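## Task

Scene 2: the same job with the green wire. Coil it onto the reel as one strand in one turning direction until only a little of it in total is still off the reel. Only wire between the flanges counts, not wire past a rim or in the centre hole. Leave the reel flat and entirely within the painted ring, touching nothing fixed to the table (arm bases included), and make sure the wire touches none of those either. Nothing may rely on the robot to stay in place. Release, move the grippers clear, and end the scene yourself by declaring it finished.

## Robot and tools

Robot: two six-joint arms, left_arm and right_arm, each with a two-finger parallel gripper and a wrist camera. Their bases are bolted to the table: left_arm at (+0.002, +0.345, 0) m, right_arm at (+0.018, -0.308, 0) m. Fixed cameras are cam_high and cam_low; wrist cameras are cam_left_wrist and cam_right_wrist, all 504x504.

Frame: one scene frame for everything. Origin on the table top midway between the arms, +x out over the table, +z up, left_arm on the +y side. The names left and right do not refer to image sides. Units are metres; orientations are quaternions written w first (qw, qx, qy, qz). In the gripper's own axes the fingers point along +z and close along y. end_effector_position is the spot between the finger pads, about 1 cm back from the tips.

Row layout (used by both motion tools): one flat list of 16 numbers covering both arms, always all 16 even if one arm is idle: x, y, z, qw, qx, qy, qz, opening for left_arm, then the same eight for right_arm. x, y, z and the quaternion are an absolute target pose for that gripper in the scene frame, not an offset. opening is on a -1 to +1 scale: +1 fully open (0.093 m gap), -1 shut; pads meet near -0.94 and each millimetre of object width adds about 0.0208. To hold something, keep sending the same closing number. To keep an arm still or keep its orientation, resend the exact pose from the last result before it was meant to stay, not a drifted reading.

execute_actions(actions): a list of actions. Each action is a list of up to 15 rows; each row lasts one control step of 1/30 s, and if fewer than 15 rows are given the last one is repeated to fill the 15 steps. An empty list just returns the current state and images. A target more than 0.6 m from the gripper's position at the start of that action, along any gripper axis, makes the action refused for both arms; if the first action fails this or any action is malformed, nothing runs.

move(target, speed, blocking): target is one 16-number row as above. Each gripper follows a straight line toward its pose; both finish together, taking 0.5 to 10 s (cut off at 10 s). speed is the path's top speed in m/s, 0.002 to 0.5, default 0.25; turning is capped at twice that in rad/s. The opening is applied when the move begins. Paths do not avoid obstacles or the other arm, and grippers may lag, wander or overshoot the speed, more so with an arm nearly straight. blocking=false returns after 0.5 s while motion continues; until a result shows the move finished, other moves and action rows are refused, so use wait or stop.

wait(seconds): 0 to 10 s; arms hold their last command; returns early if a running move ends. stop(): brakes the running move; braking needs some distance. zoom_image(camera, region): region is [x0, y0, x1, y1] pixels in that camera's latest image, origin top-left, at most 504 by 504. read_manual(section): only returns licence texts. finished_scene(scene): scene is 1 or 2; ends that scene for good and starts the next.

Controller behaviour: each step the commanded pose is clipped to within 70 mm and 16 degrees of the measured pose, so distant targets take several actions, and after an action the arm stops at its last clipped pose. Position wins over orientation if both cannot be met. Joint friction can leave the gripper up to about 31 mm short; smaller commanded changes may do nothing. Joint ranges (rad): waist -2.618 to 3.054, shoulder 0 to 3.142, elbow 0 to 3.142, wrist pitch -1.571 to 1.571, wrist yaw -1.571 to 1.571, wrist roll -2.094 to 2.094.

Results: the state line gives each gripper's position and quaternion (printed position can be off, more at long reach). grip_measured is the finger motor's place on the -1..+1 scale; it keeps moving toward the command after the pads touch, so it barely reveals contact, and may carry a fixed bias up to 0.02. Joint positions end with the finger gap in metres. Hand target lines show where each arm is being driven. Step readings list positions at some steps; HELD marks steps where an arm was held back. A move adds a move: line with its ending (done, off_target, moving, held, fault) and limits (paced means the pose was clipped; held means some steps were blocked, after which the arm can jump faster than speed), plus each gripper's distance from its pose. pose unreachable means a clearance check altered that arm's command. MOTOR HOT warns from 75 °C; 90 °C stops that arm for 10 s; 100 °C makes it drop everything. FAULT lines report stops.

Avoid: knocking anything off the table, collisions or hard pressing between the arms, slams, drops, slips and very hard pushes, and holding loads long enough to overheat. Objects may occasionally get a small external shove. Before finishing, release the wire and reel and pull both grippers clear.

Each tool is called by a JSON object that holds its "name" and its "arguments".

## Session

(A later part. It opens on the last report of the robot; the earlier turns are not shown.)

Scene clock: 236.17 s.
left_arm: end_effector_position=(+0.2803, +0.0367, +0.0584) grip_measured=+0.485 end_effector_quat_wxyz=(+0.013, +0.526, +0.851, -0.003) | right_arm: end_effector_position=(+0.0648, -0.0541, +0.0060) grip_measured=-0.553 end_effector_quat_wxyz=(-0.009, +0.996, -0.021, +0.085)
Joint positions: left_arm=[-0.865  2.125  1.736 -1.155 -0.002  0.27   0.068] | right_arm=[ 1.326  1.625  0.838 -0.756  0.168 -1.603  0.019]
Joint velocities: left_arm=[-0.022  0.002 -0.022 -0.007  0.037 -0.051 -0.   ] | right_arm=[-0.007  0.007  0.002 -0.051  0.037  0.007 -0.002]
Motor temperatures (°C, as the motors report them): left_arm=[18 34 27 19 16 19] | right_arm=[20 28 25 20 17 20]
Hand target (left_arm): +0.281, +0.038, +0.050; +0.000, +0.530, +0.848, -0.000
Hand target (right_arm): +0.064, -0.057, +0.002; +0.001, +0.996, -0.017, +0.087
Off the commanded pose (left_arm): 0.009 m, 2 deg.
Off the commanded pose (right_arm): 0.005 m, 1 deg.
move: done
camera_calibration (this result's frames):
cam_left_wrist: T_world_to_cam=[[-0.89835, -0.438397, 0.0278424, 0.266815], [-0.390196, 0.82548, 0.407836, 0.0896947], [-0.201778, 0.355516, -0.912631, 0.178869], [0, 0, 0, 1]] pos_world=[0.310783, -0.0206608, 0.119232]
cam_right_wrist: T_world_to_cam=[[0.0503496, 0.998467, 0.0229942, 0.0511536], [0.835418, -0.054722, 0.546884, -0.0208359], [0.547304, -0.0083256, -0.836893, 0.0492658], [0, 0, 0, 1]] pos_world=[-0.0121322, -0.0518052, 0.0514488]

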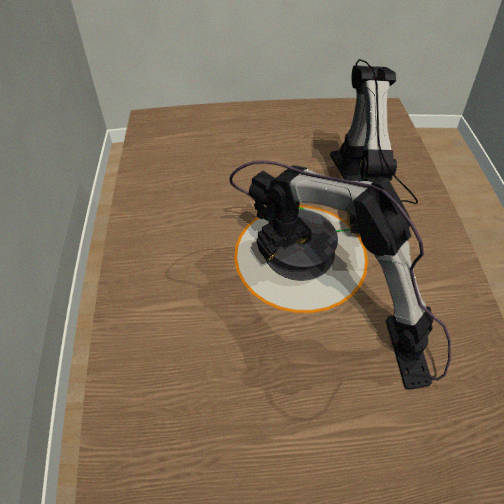

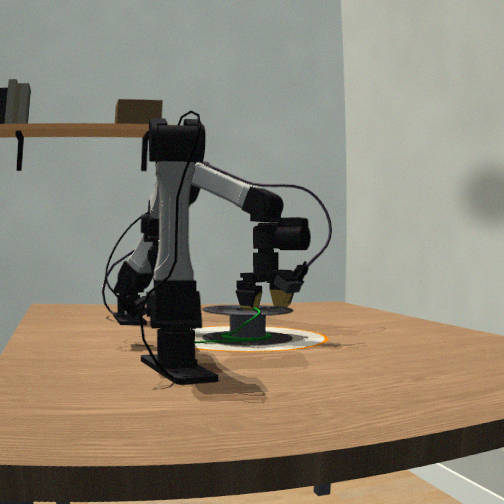

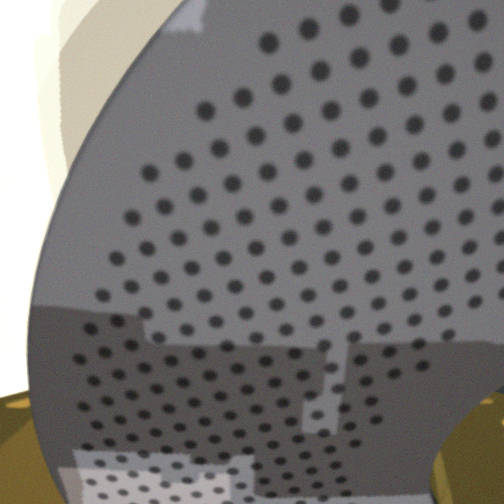

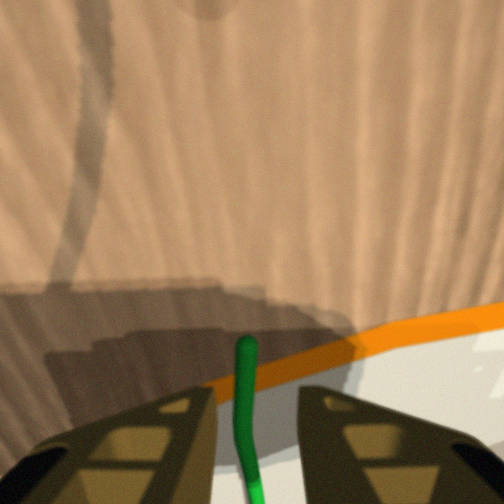

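{"name": "move", "arguments": {"target": [0.281,0.038,0.05,0,0.5299,0.8480,0,0.25, 0.107,-0.050,0.003,-0.0015,-0.9960,0.0174,-0.0872,-0.5], "speed": 0.1}}

Scene clock: 237.93 s.
left_arm: end_effector_position=(+0.2803, +0.0367, +0.0584) grip_measured=+0.485 end_effector_quat_wxyz=(+0.013, +0.526, +0.851, -0.003) | right_arm: end_effector_position=(+0.0971, -0.0526, +0.0061) grip_measured=-0.503 end_effector_quat_wxyz=(-0.005, +0.997, -0.015, +0.074)
Joint positions: left_arm=[-0.865  2.125  1.736 -1.155 -0.002  0.27   0.068] | right_arm=[ 1.188  1.65   0.868 -0.751  0.143 -1.752  0.021]
Joint velocities: left_arm=[-0.032  0.002  0.007 -0.022  0.037 -0.007  0.001] | right_arm=[-0.007  0.007 -0.012  0.037  0.007 -0.066 -0.   ]
Motor temperatures (°C, as the motors report them): left_arm=[18 34 27 19 16 19] | right_arm=[20 28 25 20 17 20]
Hand target (left_arm): +0.281, +0.038, +0.050; +0.000, +0.530, +0.848, -0.000
Hand target (right_arm): +0.106, -0.050, +0.003; +0.000, +0.996, -0.018, +0.084
Off the commanded pose (left_arm): 0.009 m, 2 deg.
Off the commanded pose (right_arm): 0.011 m, 2 deg.
move: off_target (right_arm)
camera_calibration (this result's frames):
cam_left_wrist: T_world_to_cam=[[-0.89835, -0.438397, 0.0278424, 0.266815], [-0.390196, 0.82548, 0.407836, 0.0896947], [-0.201778, 0.355516, -0.912631, 0.178869], [0, 0, 0, 1]] pos_world=[0.310783, -0.0206608, 0.119232]
cam_right_wrist: T_world_to_cam=[[0.0395879, 0.999148, 0.0116986, 0.0492015], [0.847932, -0.0397858, 0.52861, -0.0480309], [0.528625, -0.011007, -0.848784, 0.0334139], [0, 0, 0, 1]] pos_world=[0.0211158, -0.0507027, 0.0531753]

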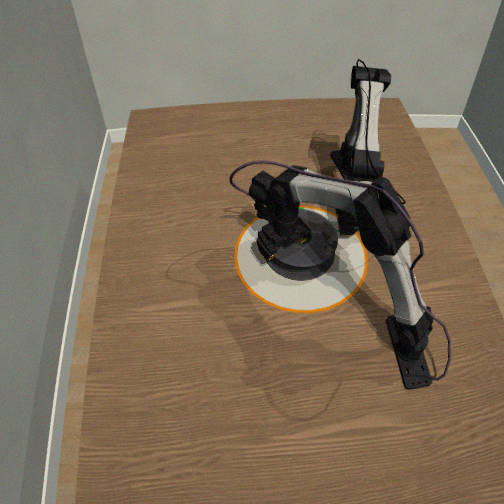

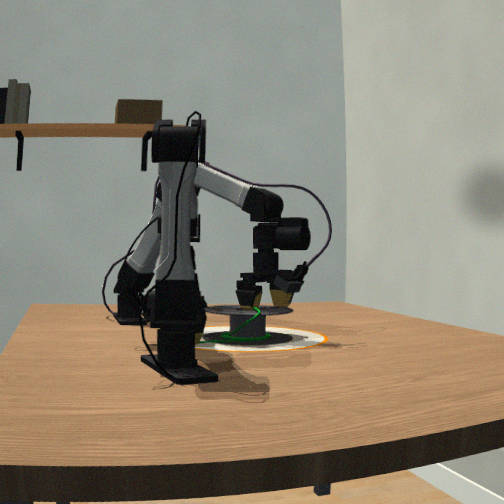

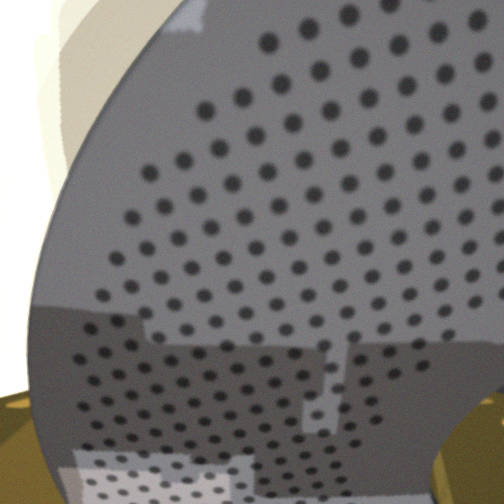

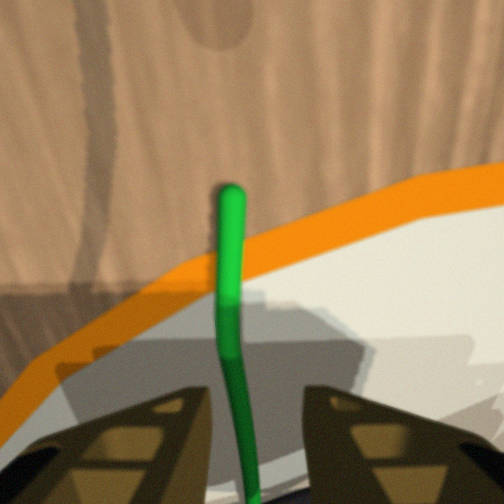

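{"name": "move", "arguments": {"target": [0.281,0.038,0.05,0,0.5299,0.8480,0,0.25, 0.116,-0.050,0.004,-0.0015,-0.9960,0.0174,-0.0872,-0.5], "speed": 0.1}}

Scene clock: 239.00 s.
left_arm: end_effector_position=(+0.2803, +0.0367, +0.0584) grip_measured=+0.485 end_effector_quat_wxyz=(+0.013, +0.526, +0.851, -0.003) | right_arm: end_effector_position=(+0.1056, -0.0534, +0.0061) grip_measured=-0.503 end_effector_quat_wxyz=(-0.003, +0.997, -0.015, +0.071)
Joint positions: left_arm=[-0.865  2.125  1.736 -1.155 -0.002  0.27   0.068] | right_arm=[ 1.153  1.657  0.876 -0.752  0.137 -1.787  0.021]
Joint velocities: left_arm=[-0.017 -0.002 -0.007 -0.051 -0.037 -0.007  0.001] | right_arm=[-0.002 -0.002  0.007  0.037  0.007 -0.168  0.001]
Motor temperatures (°C, as the motors report them): left_arm=[18 34 27 19 16 19] | right_arm=[20 28 26 20 17 20]
Hand target (left_arm): +0.281, +0.038, +0.050; +0.000, +0.530, +0.848, -0.000
Hand target (right_arm): +0.115, -0.050, +0.004; +0.001, +0.996, -0.017, +0.086
Off the commanded pose (left_arm): 0.009 m, 2 deg.
Off the commanded pose (right_arm): 0.011 m, 2 deg.
move: off_target (right_arm)
camera_calibration (this result's frames):
cam_left_wrist: T_world_to_cam=[[-0.89835, -0.438397, 0.0278424, 0.266815], [-0.390196, 0.82548, 0.407836, 0.0896947], [-0.201778, 0.355516, -0.912631, 0.178869], [0, 0, 0, 1]] pos_world=[0.310783, -0.0206608, 0.119232]
cam_right_wrist: T_world_to_cam=[[0.0401802, 0.99916, 0.00805842, 0.049633], [0.850509, -0.038433, 0.524554, -0.0554535], [0.524423, -0.0142229, -0.851339, 0.0291756], [0, 0, 0, 1]] pos_world=[0.029869, -0.0513075, 0.0535267]

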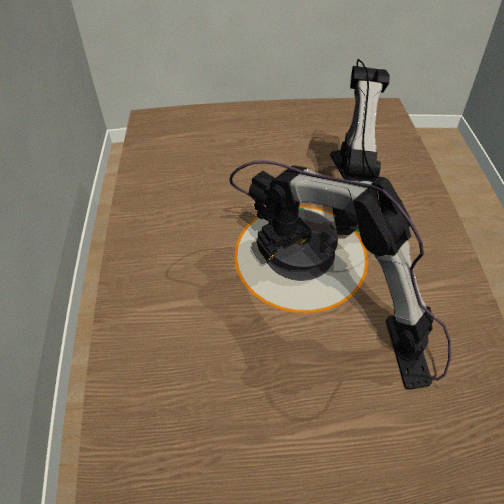

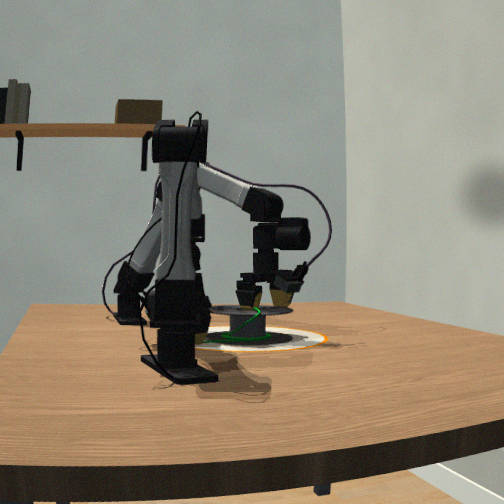

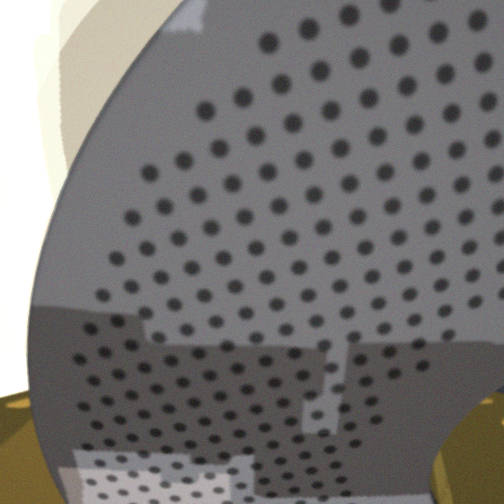

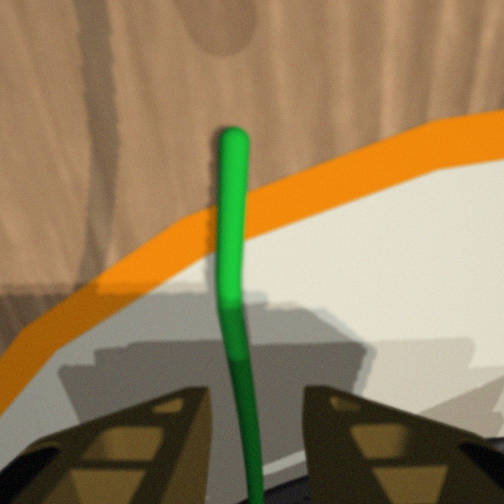

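{"name": "move", "arguments": {"target": [0.281,0.038,0.05,0,0.5299,0.8480,0,0.25, 0.110,-0.052,-0.002,-0.0015,-0.9960,0.0174,-0.0872,-1], "speed": 0.1}}

Scene clock: 240.40 s.
left_arm: end_effector_position=(+0.2803, +0.0367, +0.0584) grip_measured=+0.485 end_effector_quat_wxyz=(+0.013, +0.526, +0.851, -0.003) | right_arm: end_effector_position=(+0.1097, -0.0500, +0.0067) grip_measured=-0.991 end_effector_quat_wxyz=(-0.010, +0.996, -0.018, +0.082)
Joint positions: left_arm=[-0.865  2.125  1.736 -1.155 -0.002  0.27   0.068] | right_arm=[ 1.153  1.657  0.876 -0.734  0.157 -1.783  0.   ]
Joint velocities: left_arm=[-0.002 -0.002 -0.002 -0.051 -0.022 -0.022 -0.001] | right_arm=[-0.007 -0.007 -0.002 -0.007 -0.022  0.007  0.   ]
Motor temperatures (°C, as the motors report them): left_arm=[18 34 27 19 16 19] | right_arm=[20 28 25 20 17 20]
Hand target (left_arm): +0.281, +0.038, +0.050; +0.000, +0.530, +0.848, -0.000
Hand target (right_arm): +0.110, -0.052, -0.002; +0.002, +0.996, -0.017, +0.087
Off the commanded pose (left_arm): 0.009 m, 2 deg.
Off the commanded pose (right_arm): 0.009 m, 1 deg.
move: done
camera_calibration (this result's frames):
cam_left_wrist: T_world_to_cam=[[-0.89835, -0.438397, 0.0278424, 0.266815], [-0.390196, 0.82548, 0.407836, 0.0896947], [-0.201778, 0.355516, -0.912631, 0.178869], [0, 0, 0, 1]] pos_world=[0.310783, -0.0206608, 0.119232]
cam_right_wrist: T_world_to_cam=[[0.0452471, 0.998722, 0.022511, 0.0453986], [0.838108, -0.0502138, 0.543188, -0.0585337], [0.543625, -0.00571106, -0.839309, 0.0258744], [0, 0, 0, 1]] pos_world=[0.0329375, -0.048132, 0.0524895]

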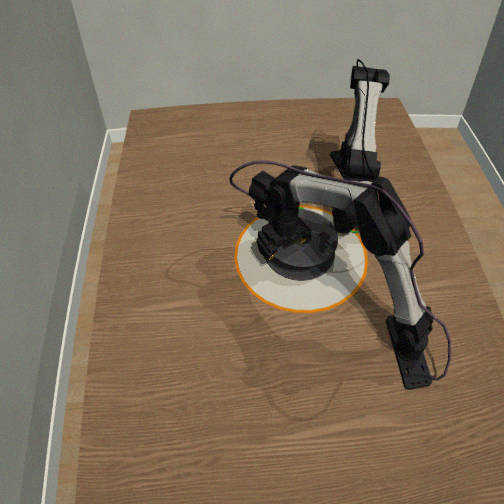

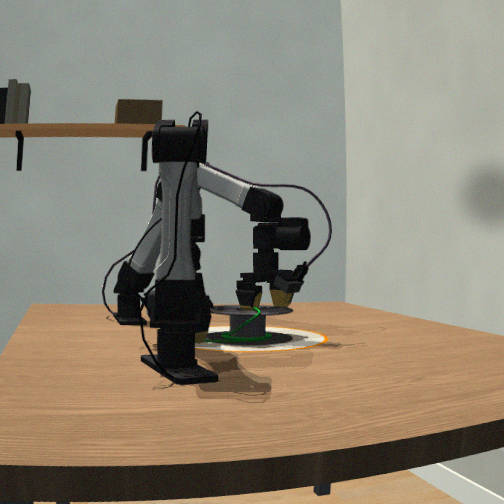

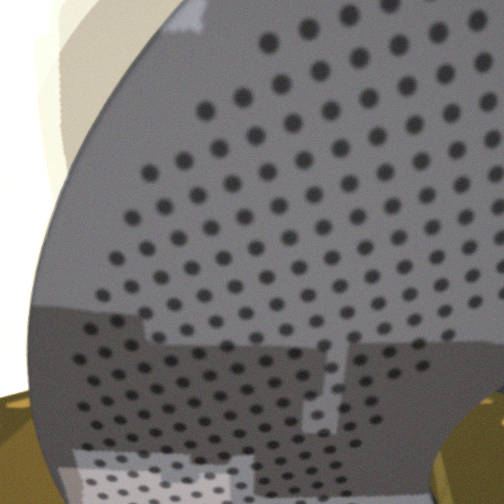

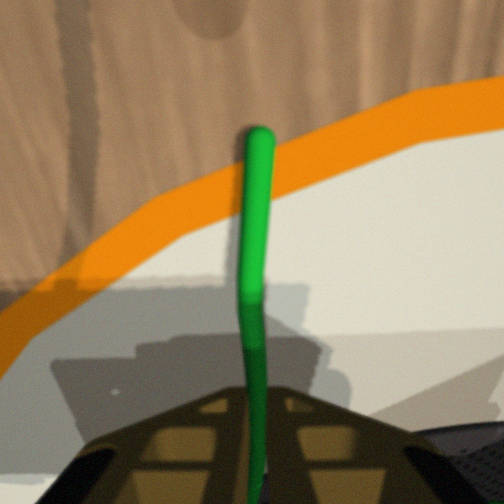

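{"name": "move", "arguments": {"target": [0.281,0.038,0.05,0,0.5299,0.8480,0,0.25, 0.095,-0.050,0.018,-0.0015,-0.9960,0.0174,-0.0872,-1], "speed": 0.1}}

Scene clock: 241.97 s.
left_arm: end_effector_position=(+0.2803, +0.0367, +0.0584) grip_measured=+0.485 end_effector_quat_wxyz=(+0.013, +0.526, +0.851, -0.003) | right_arm: end_effector_position=(+0.0964, -0.0535, +0.0102) grip_measured=-0.991 end_effector_quat_wxyz=(+0.007, +0.996, -0.018, +0.084)
Joint positions: left_arm=[-0.865  2.125  1.736 -1.155 -0.002  0.27   0.068] | right_arm=[ 1.205  1.657  0.892 -0.791  0.168 -1.728  0.   ]
Joint velocities: left_arm=[ 0.017 -0.007  0.002  0.022  0.007 -0.007  0.   ] | right_arm=[-0.012 -0.012 -0.002 -0.081 -0.007 -0.007  0.   ]
Motor temperatures (°C, as the motors report them): left_arm=[18 34 27 19 16 19] | right_arm=[20 28 25 20 17 20]
Hand target (left_arm): +0.281, +0.038, +0.050; +0.000, +0.530, +0.848, -0.000
Hand target (right_arm): +0.095, -0.050, +0.018; +0.002, +0.996, -0.017, +0.088
Off the commanded pose (left_arm): 0.009 m, 2 deg.
Off the commanded pose (right_arm): 0.009 m, 1 deg.
move: done
camera_calibration (this result's frames):
cam_left_wrist: T_world_to_cam=[[-0.89835, -0.438397, 0.0278424, 0.266815], [-0.390196, 0.82548, 0.407836, 0.0896947], [-0.201778, 0.355516, -0.912631, 0.178869], [0, 0, 0, 1]] pos_world=[0.310783, -0.0206608, 0.119232]
cam_right_wrist: T_world_to_cam=[[0.0467981, 0.998848, -0.0106432, 0.0496108], [0.836955, -0.0333925, 0.546253, -0.048523], [0.545268, -0.0344714, -0.837553, 0.0343004], [0, 0, 0, 1]] pos_world=[0.0195869, -0.0499915, 0.0557623]

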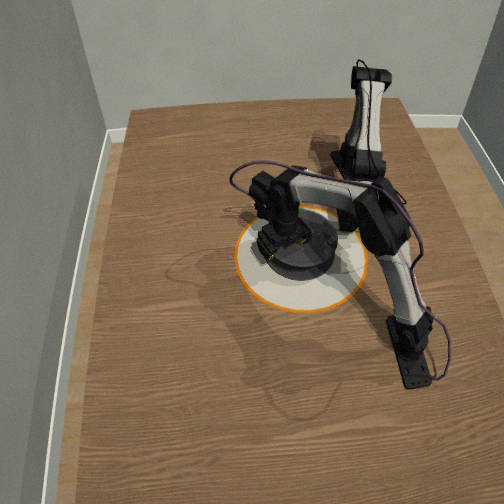

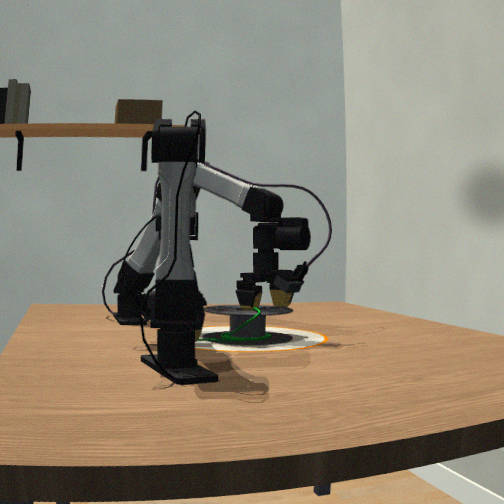

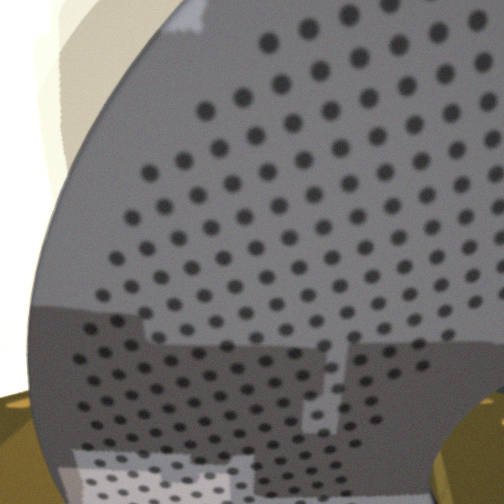

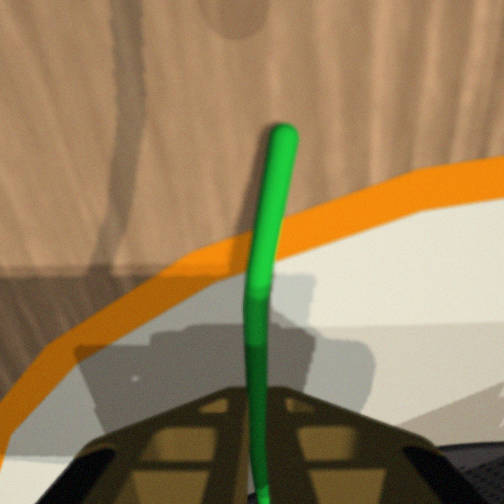

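{"name": "move", "arguments": {"target": [0.281,0.038,0.05,0,0.5299,0.8480,0,0.25, 0.092,-0.052,0.02,0,-0.7373,0.6756,0,-1], "speed": 0.25}}

Scene clock: 246.83 s.
left_arm: end_effector_position=(+0.2802, +0.0366, +0.0584) grip_measured=+0.485 end_effector_quat_wxyz=(+0.013, +0.529, +0.849, -0.003) | right_arm: end_effector_position=(+0.0939, -0.0531, +0.0166) grip_measured=-0.991 end_effector_quat_wxyz=(-0.005, +0.743, -0.669, +0.011)
Joint positions: left_arm=[-0.865  2.125  1.736 -1.155 -0.002  0.276  0.068] | right_arm=[ 1.125  1.657  0.932 -0.846  0.025 -0.377  0.   ]
Joint velocities: left_arm=[ 0.017  0.002 -0.017 -0.037  0.007 -0.022  0.001] | right_arm=[-0.007  0.002 -0.012  0.066 -0.007  0.007  0.   ]
Motor temperatures (°C, as the motors report them): left_arm=[18 35 28 19 16 19] | right_arm=[20 28 26 20 17 20]
Hand target (left_arm): +0.281, +0.038, +0.050; +0.000, +0.530, +0.848, -0.000
Hand target (right_arm): +0.092, -0.052, +0.020; -0.000, +0.737, -0.676, -0.002
Off the commanded pose (left_arm): 0.009 m, 2 deg.
Off the commanded pose (right_arm): 0.004 m, 2 deg.
move: done
camera_calibration (this result's frames):
cam_left_wrist: T_world_to_cam=[[-0.901338, -0.432208, 0.0280339, 0.267353], [-0.384449, 0.828191, 0.407796, 0.0880042], [-0.19947, 0.356785, -0.912642, 0.178182], [0, 0, 0, 1]] pos_world=[0.31035, -0.0209049, 0.119234]
cam_right_wrist: T_world_to_cam=[[0.995289, 0.0945019, 0.0216829, -0.0882166], [0.0775782, -0.91033, 0.406548, -0.0227622], [0.0581582, -0.402951, -0.913372, 0.0684529], [0, 0, 0, 1]] pos_world=[0.0855857, 0.0151987, 0.0736897]

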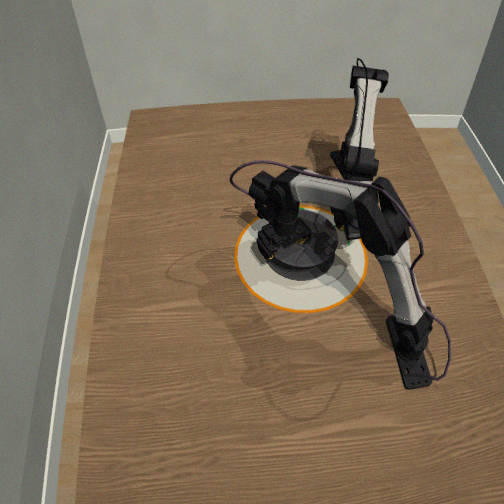

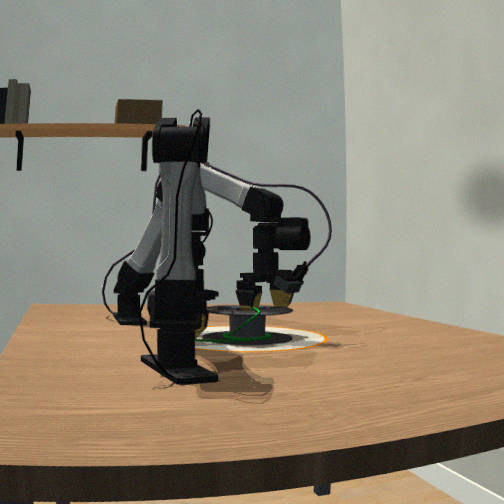

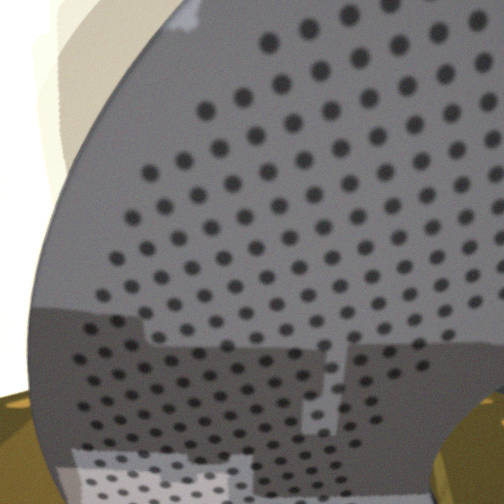

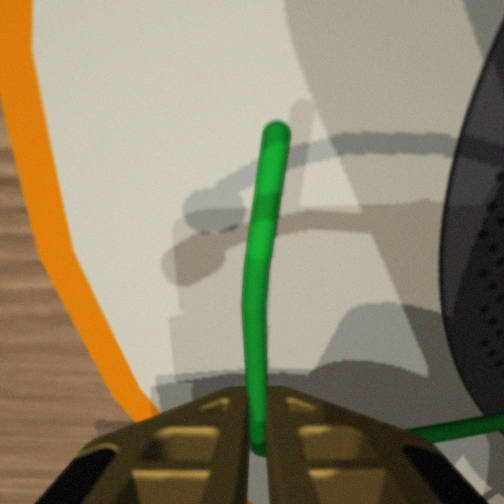

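{"name": "move", "arguments": {"target": [0.273,0.049,0.05,0,0.4226,0.9063,0,0.25, 0.092,-0.052,0.02,0,-0.6756,0.7373,0,-1], "speed": 0.1}}

Scene clock: 249.13 s.
left_arm: end_effector_position=(+0.2758, +0.0419, +0.0577) grip_measured=+0.485 end_effector_quat_wxyz=(+0.010, +0.441, +0.897, -0.003) | right_arm: end_effector_position=(+0.0947, -0.0533, +0.0166) grip_measured=-0.991 end_effector_quat_wxyz=(+0.006, -0.681, +0.732, -0.011)
Joint positions: left_arm=[-0.865  2.103  1.7   -1.146 -0.003  0.077  0.068] | right_arm=[ 1.122  1.657  0.932 -0.846  0.025 -0.204  0.   ]
Joint velocities: left_arm=[ 0.002 -0.012  0.017 -0.051  0.022 -0.037  0.   ] | right_arm=[-0.007  0.012 -0.012 -0.007 -0.051  0.007  0.   ]
Motor temperatures (°C, as the motors report them): left_arm=[18 35 27 19 16 19] | right_arm=[20 28 26 20 17 20]
Hand target (left_arm): +0.273, +0.049, +0.050; -0.001, +0.423, +0.906, +0.000
Hand target (right_arm): +0.092, -0.052, +0.020; -0.000, +0.676, -0.737, -0.000
Off the commanded pose (left_arm): 0.011 m, 3 deg.
Off the commanded pose (right_arm): 0.005 m, 2 deg.
move: off_target (left_arm)
camera_calibration (this result's frames):
cam_left_wrist: T_world_to_cam=[[-0.797625, -0.602271, 0.032618, 0.24387], [-0.538346, 0.735267, 0.411784, 0.12836], [-0.271989, 0.31089, -0.910697, 0.196521], [0, 0, 0, 1]] pos_world=[0.31707, -0.00859959, 0.11816]
cam_right_wrist: T_world_to_cam=[[0.996379, -0.0818835, 0.0228705, -0.0984947], [-0.0841464, -0.911411, 0.402803, -0.00772041], [-0.0121385, -0.403269, -0.915001, 0.0749785], [0, 0, 0, 1]] pos_world=[0.0983986, 0.015135, 0.0739678]

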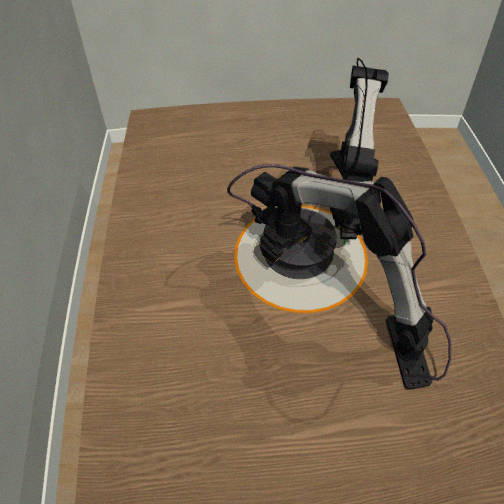

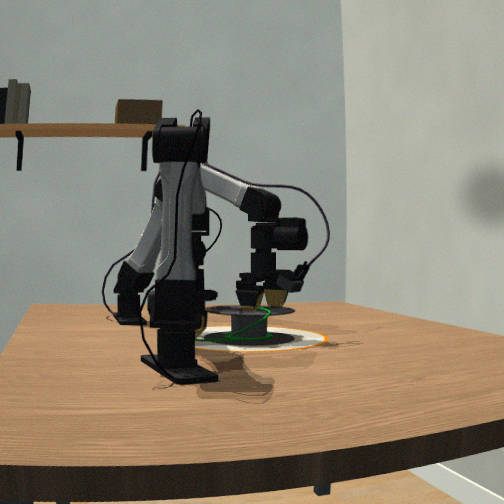

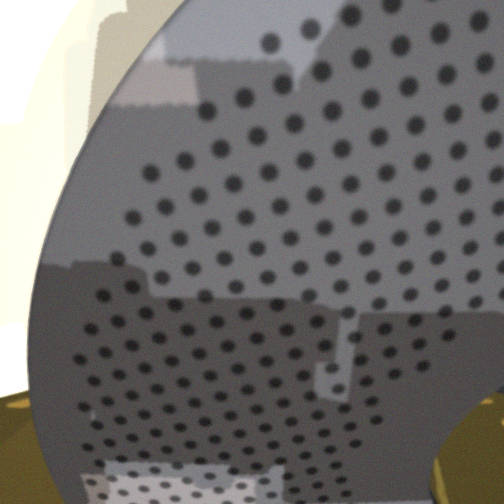

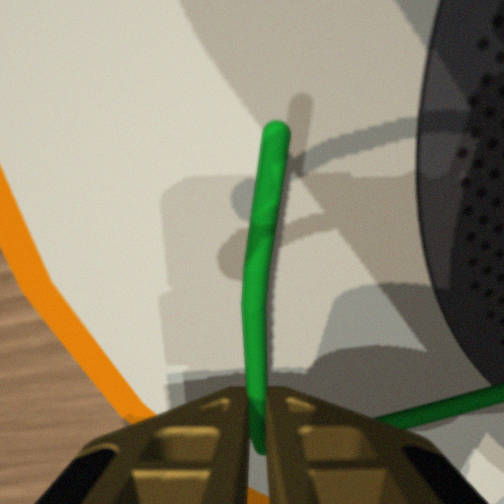

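{"name": "move", "arguments": {"target": [0.273,0.049,0.05,0,0.4226,0.9063,0,0.25, 0.078,-0.054,0.02,0,-0.6756,0.7373,0,-1], "speed": 0.08}}

Scene clock: 250.63 s.
left_arm: end_effector_position=(+0.2759, +0.0420, +0.0577) grip_measured=+0.485 end_effector_quat_wxyz=(+0.011, +0.434, +0.901, -0.002) | right_arm: end_effector_position=(+0.0853, -0.0505, +0.0166) grip_measured=-0.991 end_effector_quat_wxyz=(+0.006, -0.674, +0.738, -0.008)
Joint positions: left_arm=[-0.865  2.103  1.7   -1.146 -0.004  0.061  0.068] | right_arm=[ 1.156  1.657  0.932 -0.845  0.02  -0.151  0.   ]
Joint velocities: left_arm=[-0.007 -0.002 -0.007 -0.007  0.007  0.007  0.   ] | right_arm=[-0.007 -0.002  0.012  0.007 -0.051  0.051  0.   ]
Motor temperatures (°C, as the motors report them): left_arm=[18 35 27 19 16 19] | right_arm=[20 28 26 20 17 20]
Hand target (left_arm): +0.273, +0.049, +0.050; -0.000, +0.423, +0.906, +0.000
Hand target (right_arm): +0.079, -0.054, +0.020; +0.000, -0.675, +0.737, -0.001
Off the commanded pose (left_arm): 0.011 m, 2 deg.
Off the commanded pose (right_arm): 0.009 m, 1 deg.
move: off_target (left_arm)
camera_calibration (this result's frames):
cam_left_wrist: T_world_to_cam=[[-0.787647, -0.615305, 0.0318224, 0.241901], [-0.550606, 0.726123, 0.411798, 0.132108], [-0.276488, 0.30683, -0.910719, 0.197933], [0, 0, 0, 1]] pos_world=[0.317998, -0.0078152, 0.118162]
cam_right_wrist: T_world_to_cam=[[0.994758, -0.100542, 0.0186644, -0.0896415], [-0.0995809, -0.910917, 0.400392, -0.00456565], [-0.0232547, -0.400152, -0.916154, 0.0771047], [0, 0, 0, 1]] pos_world=[0.09051, 0.0176819, 0.074141]

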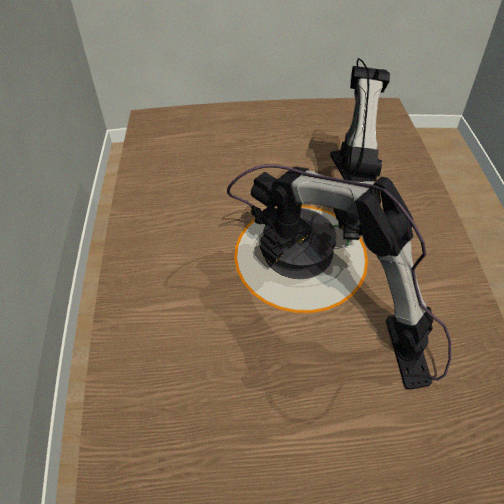

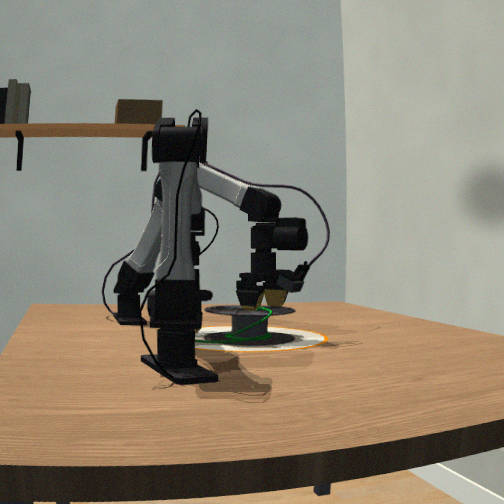

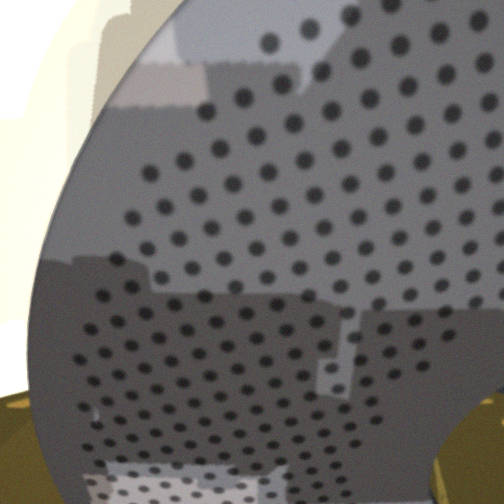

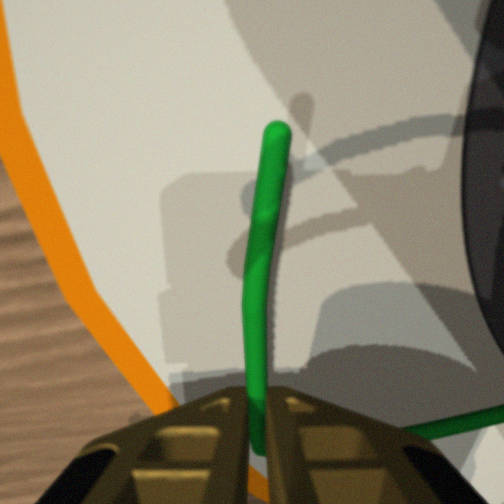

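{"name": "move", "arguments": {"target": [0.248,0.066,0.05,0,0.1736,0.9848,0,0.25, 0.082,-0.053,0.02,0,-0.6756,0.7373,0,-1], "speed": 0.12}}

Scene clock: 253.63 s.
left_arm: end_effector_position=(+0.2536, +0.0631, +0.0570) grip_measured=+0.484 end_effector_quat_wxyz=(+0.008, +0.192, +0.981, -0.001) | right_arm: end_effector_position=(+0.0853, -0.0505, +0.0166) grip_measured=-0.991 end_effector_quat_wxyz=(+0.006, -0.676, +0.737, -0.008)
Joint positions: left_arm=[-0.873  1.992  1.532 -1.097 -0.009 -0.46   0.068] | right_arm=[ 1.156  1.657  0.932 -0.845  0.02  -0.155  0.   ]
Joint velocities: left_arm=[-0.012  0.007 -0.037 -0.022 -0.051 -0.022  0.001] | right_arm=[-0.012  0.012  0.002  0.051 -0.066 -0.051  0.   ]
Motor temperatures (°C, as the motors report them): left_arm=[18 36 27 19 16 19] | right_arm=[20 29 26 20 17 20]
Hand target (left_arm): +0.248, +0.067, +0.050; -0.001, +0.174, +0.985, +0.001
Hand target (right_arm): +0.082, -0.053, +0.020; -0.000, +0.676, -0.737, +0.000
Off the commanded pose (left_arm): 0.009 m, 2 deg.
Off the commanded pose (right_arm): 0.005 m, 1 deg.
move: done
camera_calibration (this result's frames):
cam_left_wrist: T_world_to_cam=[[-0.384706, -0.922353, 0.0355778, 0.154351], [-0.833404, 0.363658, 0.416163, 0.19913], [-0.396787, 0.130449, -0.908594, 0.226212], [0, 0, 0, 1]] pos_world=[0.315093, 0.0404417, 0.117172]
cam_right_wrist: T_world_to_cam=[[0.995171, -0.0963666, 0.0186553, -0.0894657], [-0.0957516, -0.911294, 0.400468, -0.00491246], [-0.0215913, -0.400321, -0.916121, 0.0769538], [0, 0, 0, 1]] pos_world=[0.0902249, 0.017708, 0.0741353]

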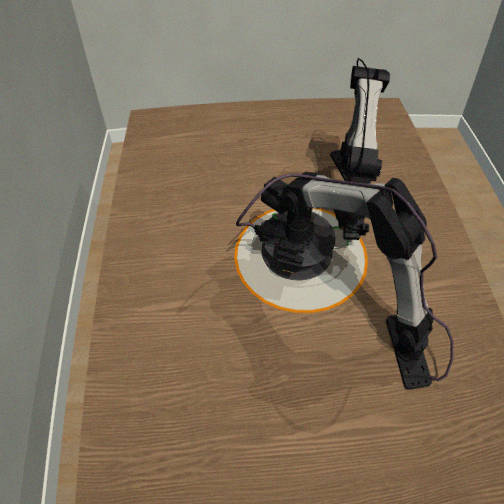

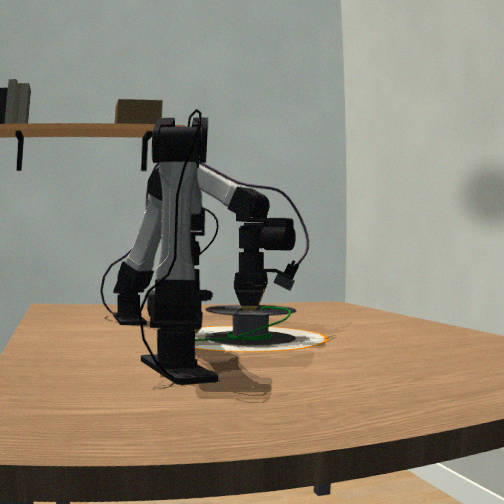

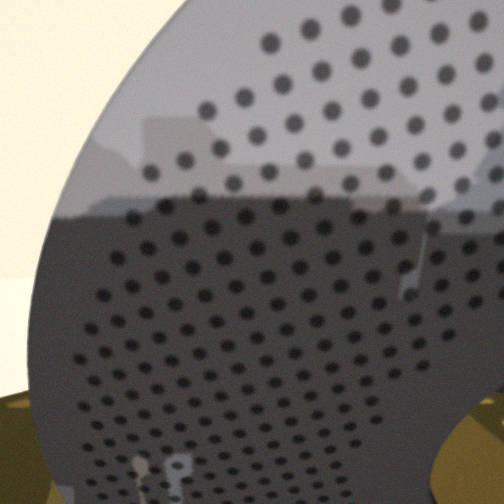

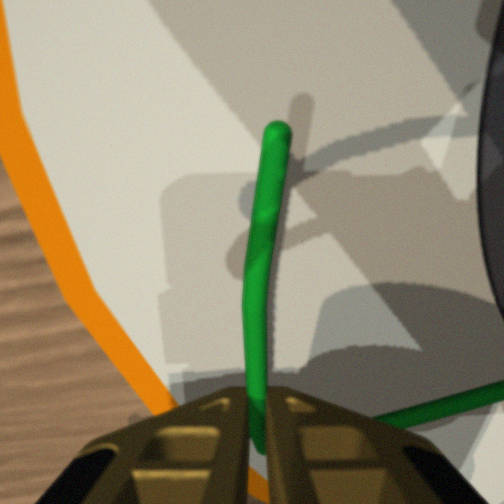

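{"name": "move", "arguments": {"target": [0.219,0.070,0.05,0,-0.0872,0.9962,0,0.25, 0.082,-0.053,0.02,0,-0.6756,0.7373,0,-1], "speed": 0.12}}

Scene clock: 256.70 s.
left_arm: end_effector_position=(+0.2124, +0.0691, +0.0564) grip_measured=+0.483 end_effector_quat_wxyz=(-0.013, -0.052, +0.999, +0.005) | right_arm: end_effector_position=(+0.0910, -0.0486, +0.0168) grip_measured=-0.991 end_effector_quat_wxyz=(+0.020, -0.676, +0.736, -0.017)
Joint positions: left_arm=[-0.939  1.911  1.416 -1.099  0.015 -1.015  0.068] | right_arm=[ 1.156  1.657  0.932 -0.832  0.05  -0.157  0.   ]
Joint velocities: left_arm=[ 0.007 -0.002 -0.027  0.037  0.022 -0.081 -0.001] | right_arm=[ 0.002 -0.002  0.007  0.037 -0.007  0.066  0.   ]
Motor temperatures (°C, as the motors report them): left_arm=[18 36 27 19 16 19] | right_arm=[20 29 25 20 17 20]
Hand target (left_arm): +0.219, +0.071, +0.050; -0.001, -0.087, +0.996, +0.001
Hand target (right_arm): +0.082, -0.053, +0.020; -0.001, +0.675, -0.737, +0.000
Off the commanded pose (left_arm): 0.009 m, 4 deg.
Off the commanded pose (right_arm): 0.011 m, 3 deg.
move: off_target (left_arm, right_arm)
camera_calibration (this result's frames):
cam_left_wrist: T_world_to_cam=[[0.0948624, -0.99516, 0.0256572, 0.0477325], [-0.888074, -0.0729528, 0.453874, 0.202535], [-0.449806, -0.0658411, -0.890696, 0.232305], [0, 0, 0, 1]] pos_world=[0.27983, 0.0775722, 0.113763]
cam_right_wrist: T_world_to_cam=[[0.994156, -0.0952682, 0.0507684, -0.0954107], [-0.107572, -0.913649, 0.392012, -0.00159785], [0.00903826, -0.395182, -0.918558, 0.0755334], [0, 0, 0, 1]] pos_world=[0.0939986, 0.0193, 0.0748521]

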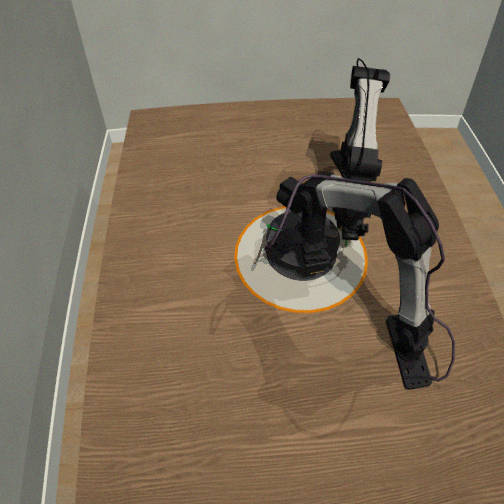

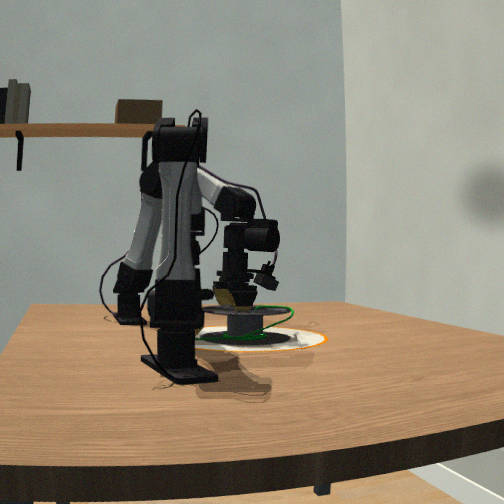

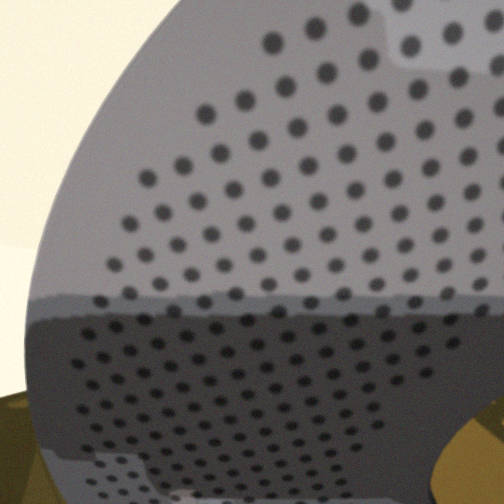

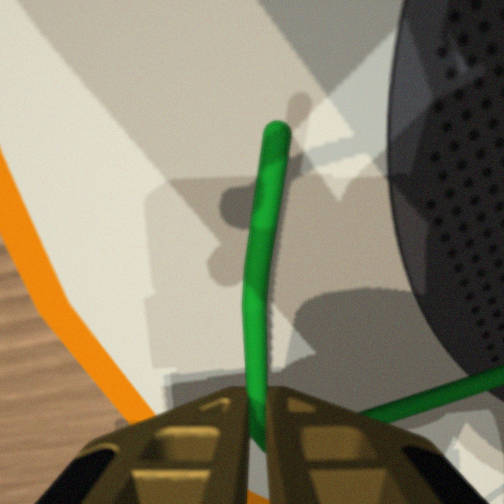

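{"name": "move", "arguments": {"target": [0.203,0.068,0.05,0,-0.1736,0.9848,0,0.25, 0.102,-0.047,0.022,0.1330,-0.7544,0.6330,-0.1116,-1], "speed": 0.1}}

Scene clock: 263.67 s.
left_arm: end_effector_position=(+0.2026, +0.0682, +0.0563) grip_measured=+0.483 end_effector_quat_wxyz=(-0.008, -0.165, +0.986, +0.004) | right_arm: end_effector_position=(+0.1048, -0.0441, +0.0216) grip_measured=-0.991 end_effector_quat_wxyz=(-0.127, +0.750, -0.639, +0.113)
Joint positions: left_arm=[-0.966  1.884  1.379 -1.08   0.01  -1.27   0.068] | right_arm=[ 1.278  1.614  0.863 -0.731  0.33  -0.294  0.   ]
Joint velocities: left_arm=[-0.012  0.002 -0.012  0.022  0.007 -0.007  0.   ] | right_arm=[ 0.002 -0.017 -0.002 -0.022 -0.037  0.007  0.   ]
Motor temperatures (°C, as the motors report them): left_arm=[18 36 26 19 16 19] | right_arm=[20 30 25 20 18 20]
Hand target (left_arm): +0.203, +0.068, +0.050; -0.000, -0.174, +0.985, +0.000
Hand target (right_arm): +0.103, -0.047, +0.021; -0.133, +0.754, -0.632, +0.115
Off the commanded pose (left_arm): 0.006 m, 1 deg.
Off the commanded pose (right_arm): 0.004 m, 1 deg.
move: done
camera_calibration (this result's frames):
cam_left_wrist: T_world_to_cam=[[0.317374, -0.947912, 0.0271592, -0.000567908], [-0.853587, -0.273081, 0.44364, 0.201023], [-0.413115, -0.163982, -0.895793, 0.227338], [0, 0, 0, 1]] pos_world=[0.265687, 0.0916367, 0.114482]
cam_right_wrist: T_world_to_cam=[[0.931968, 0.14158, 0.333753, -0.0981061], [0.00441957, -0.924962, 0.380034, -0.00986592], [0.362514, -0.352705, -0.86266, 0.0452525], [0, 0, 0, 1]] pos_world=[0.0750707, 0.0207251, 0.0755301]

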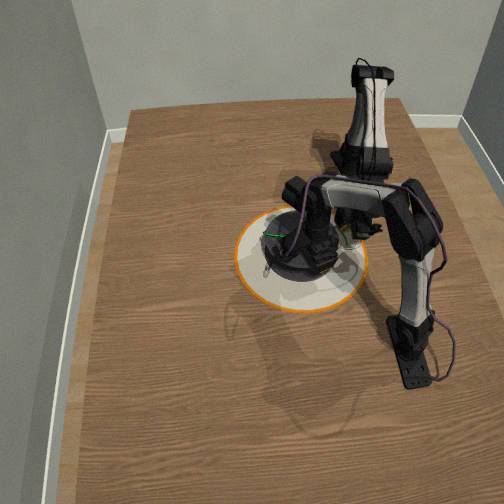

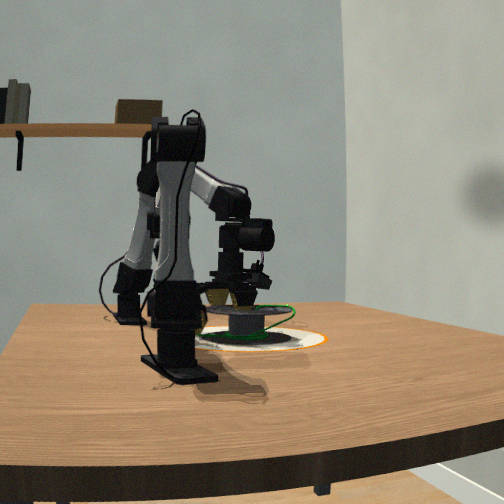

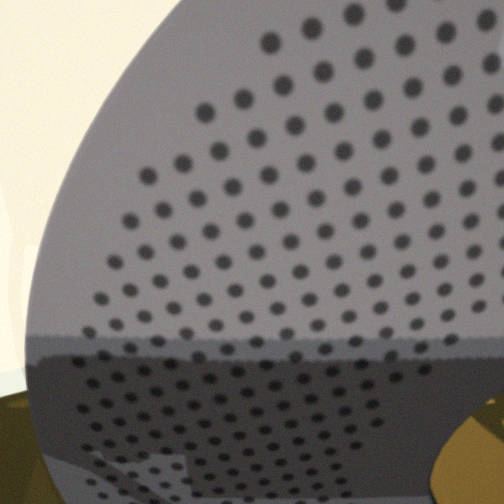

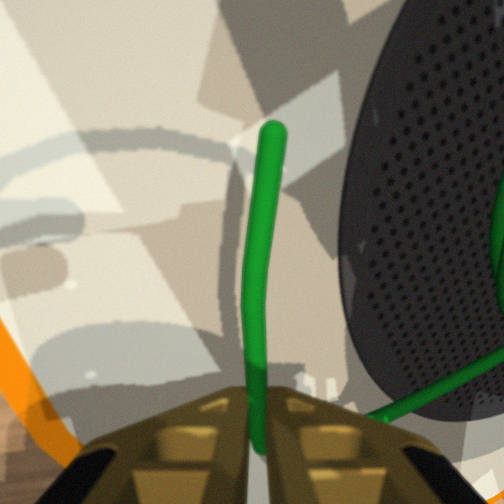

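{"name": "move", "arguments": {"target": [0.189,0.061,0.05,0,-0.3007,0.9537,0,0.25, 0.116,-0.042,0.023,0.2386,-0.7567,0.5806,-0.1831,-1], "speed": 0.1}}

Scene clock: 265.97 s.
left_arm: end_effector_position=(+0.1916, +0.0613, +0.0564) grip_measured=+0.483 end_effector_quat_wxyz=(-0.003, -0.296, +0.955, +0.004) | right_arm: end_effector_position=(+0.1184, -0.0391, +0.0219) grip_measured=-0.992 end_effector_quat_wxyz=(-0.232, +0.754, -0.586, +0.185)
Joint positions: left_arm=[-1.007  1.877  1.37  -1.073  0.004 -1.581  0.068] | right_arm=[ 1.368  1.595  0.748 -0.546  0.578 -0.333  0.   ]
Joint velocities: left_arm=[-0.012  0.002  0.002 -0.037 -0.037 -0.022 -0.001] | right_arm=[ 0.007 -0.002 -0.017  0.022 -0.007  0.066  0.   ]
Motor temperatures (°C, as the motors report them): left_arm=[18 36 26 19 16 19] | right_arm=[20 30 25 20 18 20]
Hand target (left_arm): +0.189, +0.062, +0.050; -0.000, -0.300, +0.954, +0.001
Hand target (right_arm): +0.117, -0.042, +0.022; -0.239, +0.756, -0.580, +0.186
Off the commanded pose (left_arm): 0.007 m, 1 deg.
Off the commanded pose (right_arm): 0.004 m, 1 deg.
move: done
camera_calibration (this result's frames):
cam_left_wrist: T_world_to_cam=[[0.558451, -0.829042, 0.0286717, -0.0572483], [-0.753815, -0.492744, 0.434703, 0.184531], [-0.346259, -0.264373, -0.900118, 0.215287], [0, 0, 0, 1]] pos_world=[0.245617, 0.100381, 0.115209]
cam_right_wrist: T_world_to_cam=[[0.80088, 0.197006, 0.56549, -0.0989765], [-0.00168573, -0.943588, 0.331116, -0.00432943], [0.598822, -0.266138, -0.755369, 0.0154135], [0, 0, 0, 1]] pos_world=[0.0700311, 0.0195159, 0.0690466]

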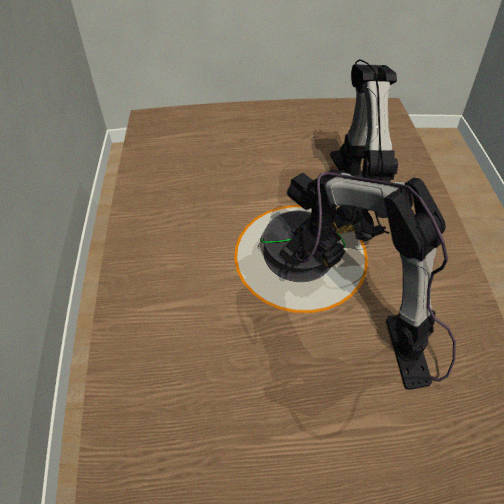

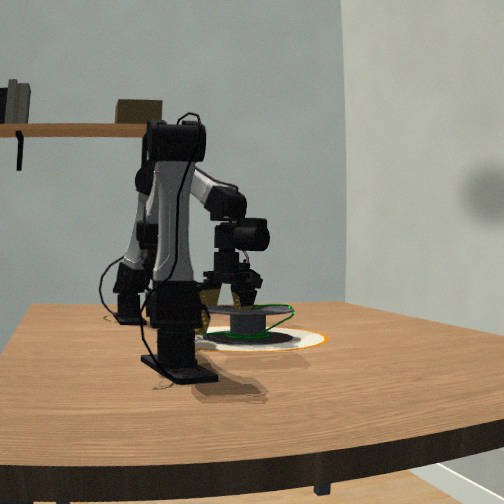

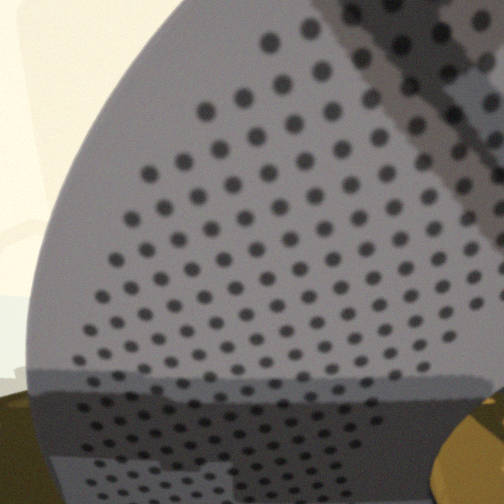

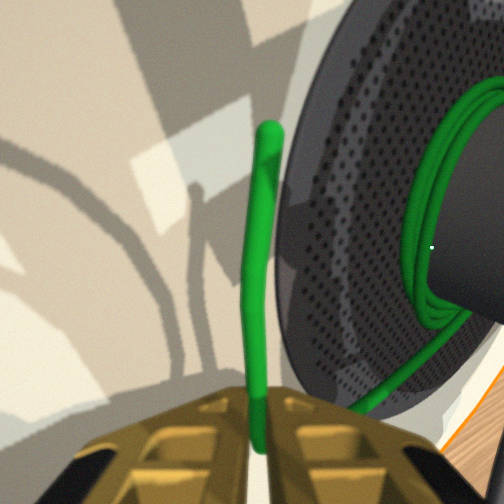

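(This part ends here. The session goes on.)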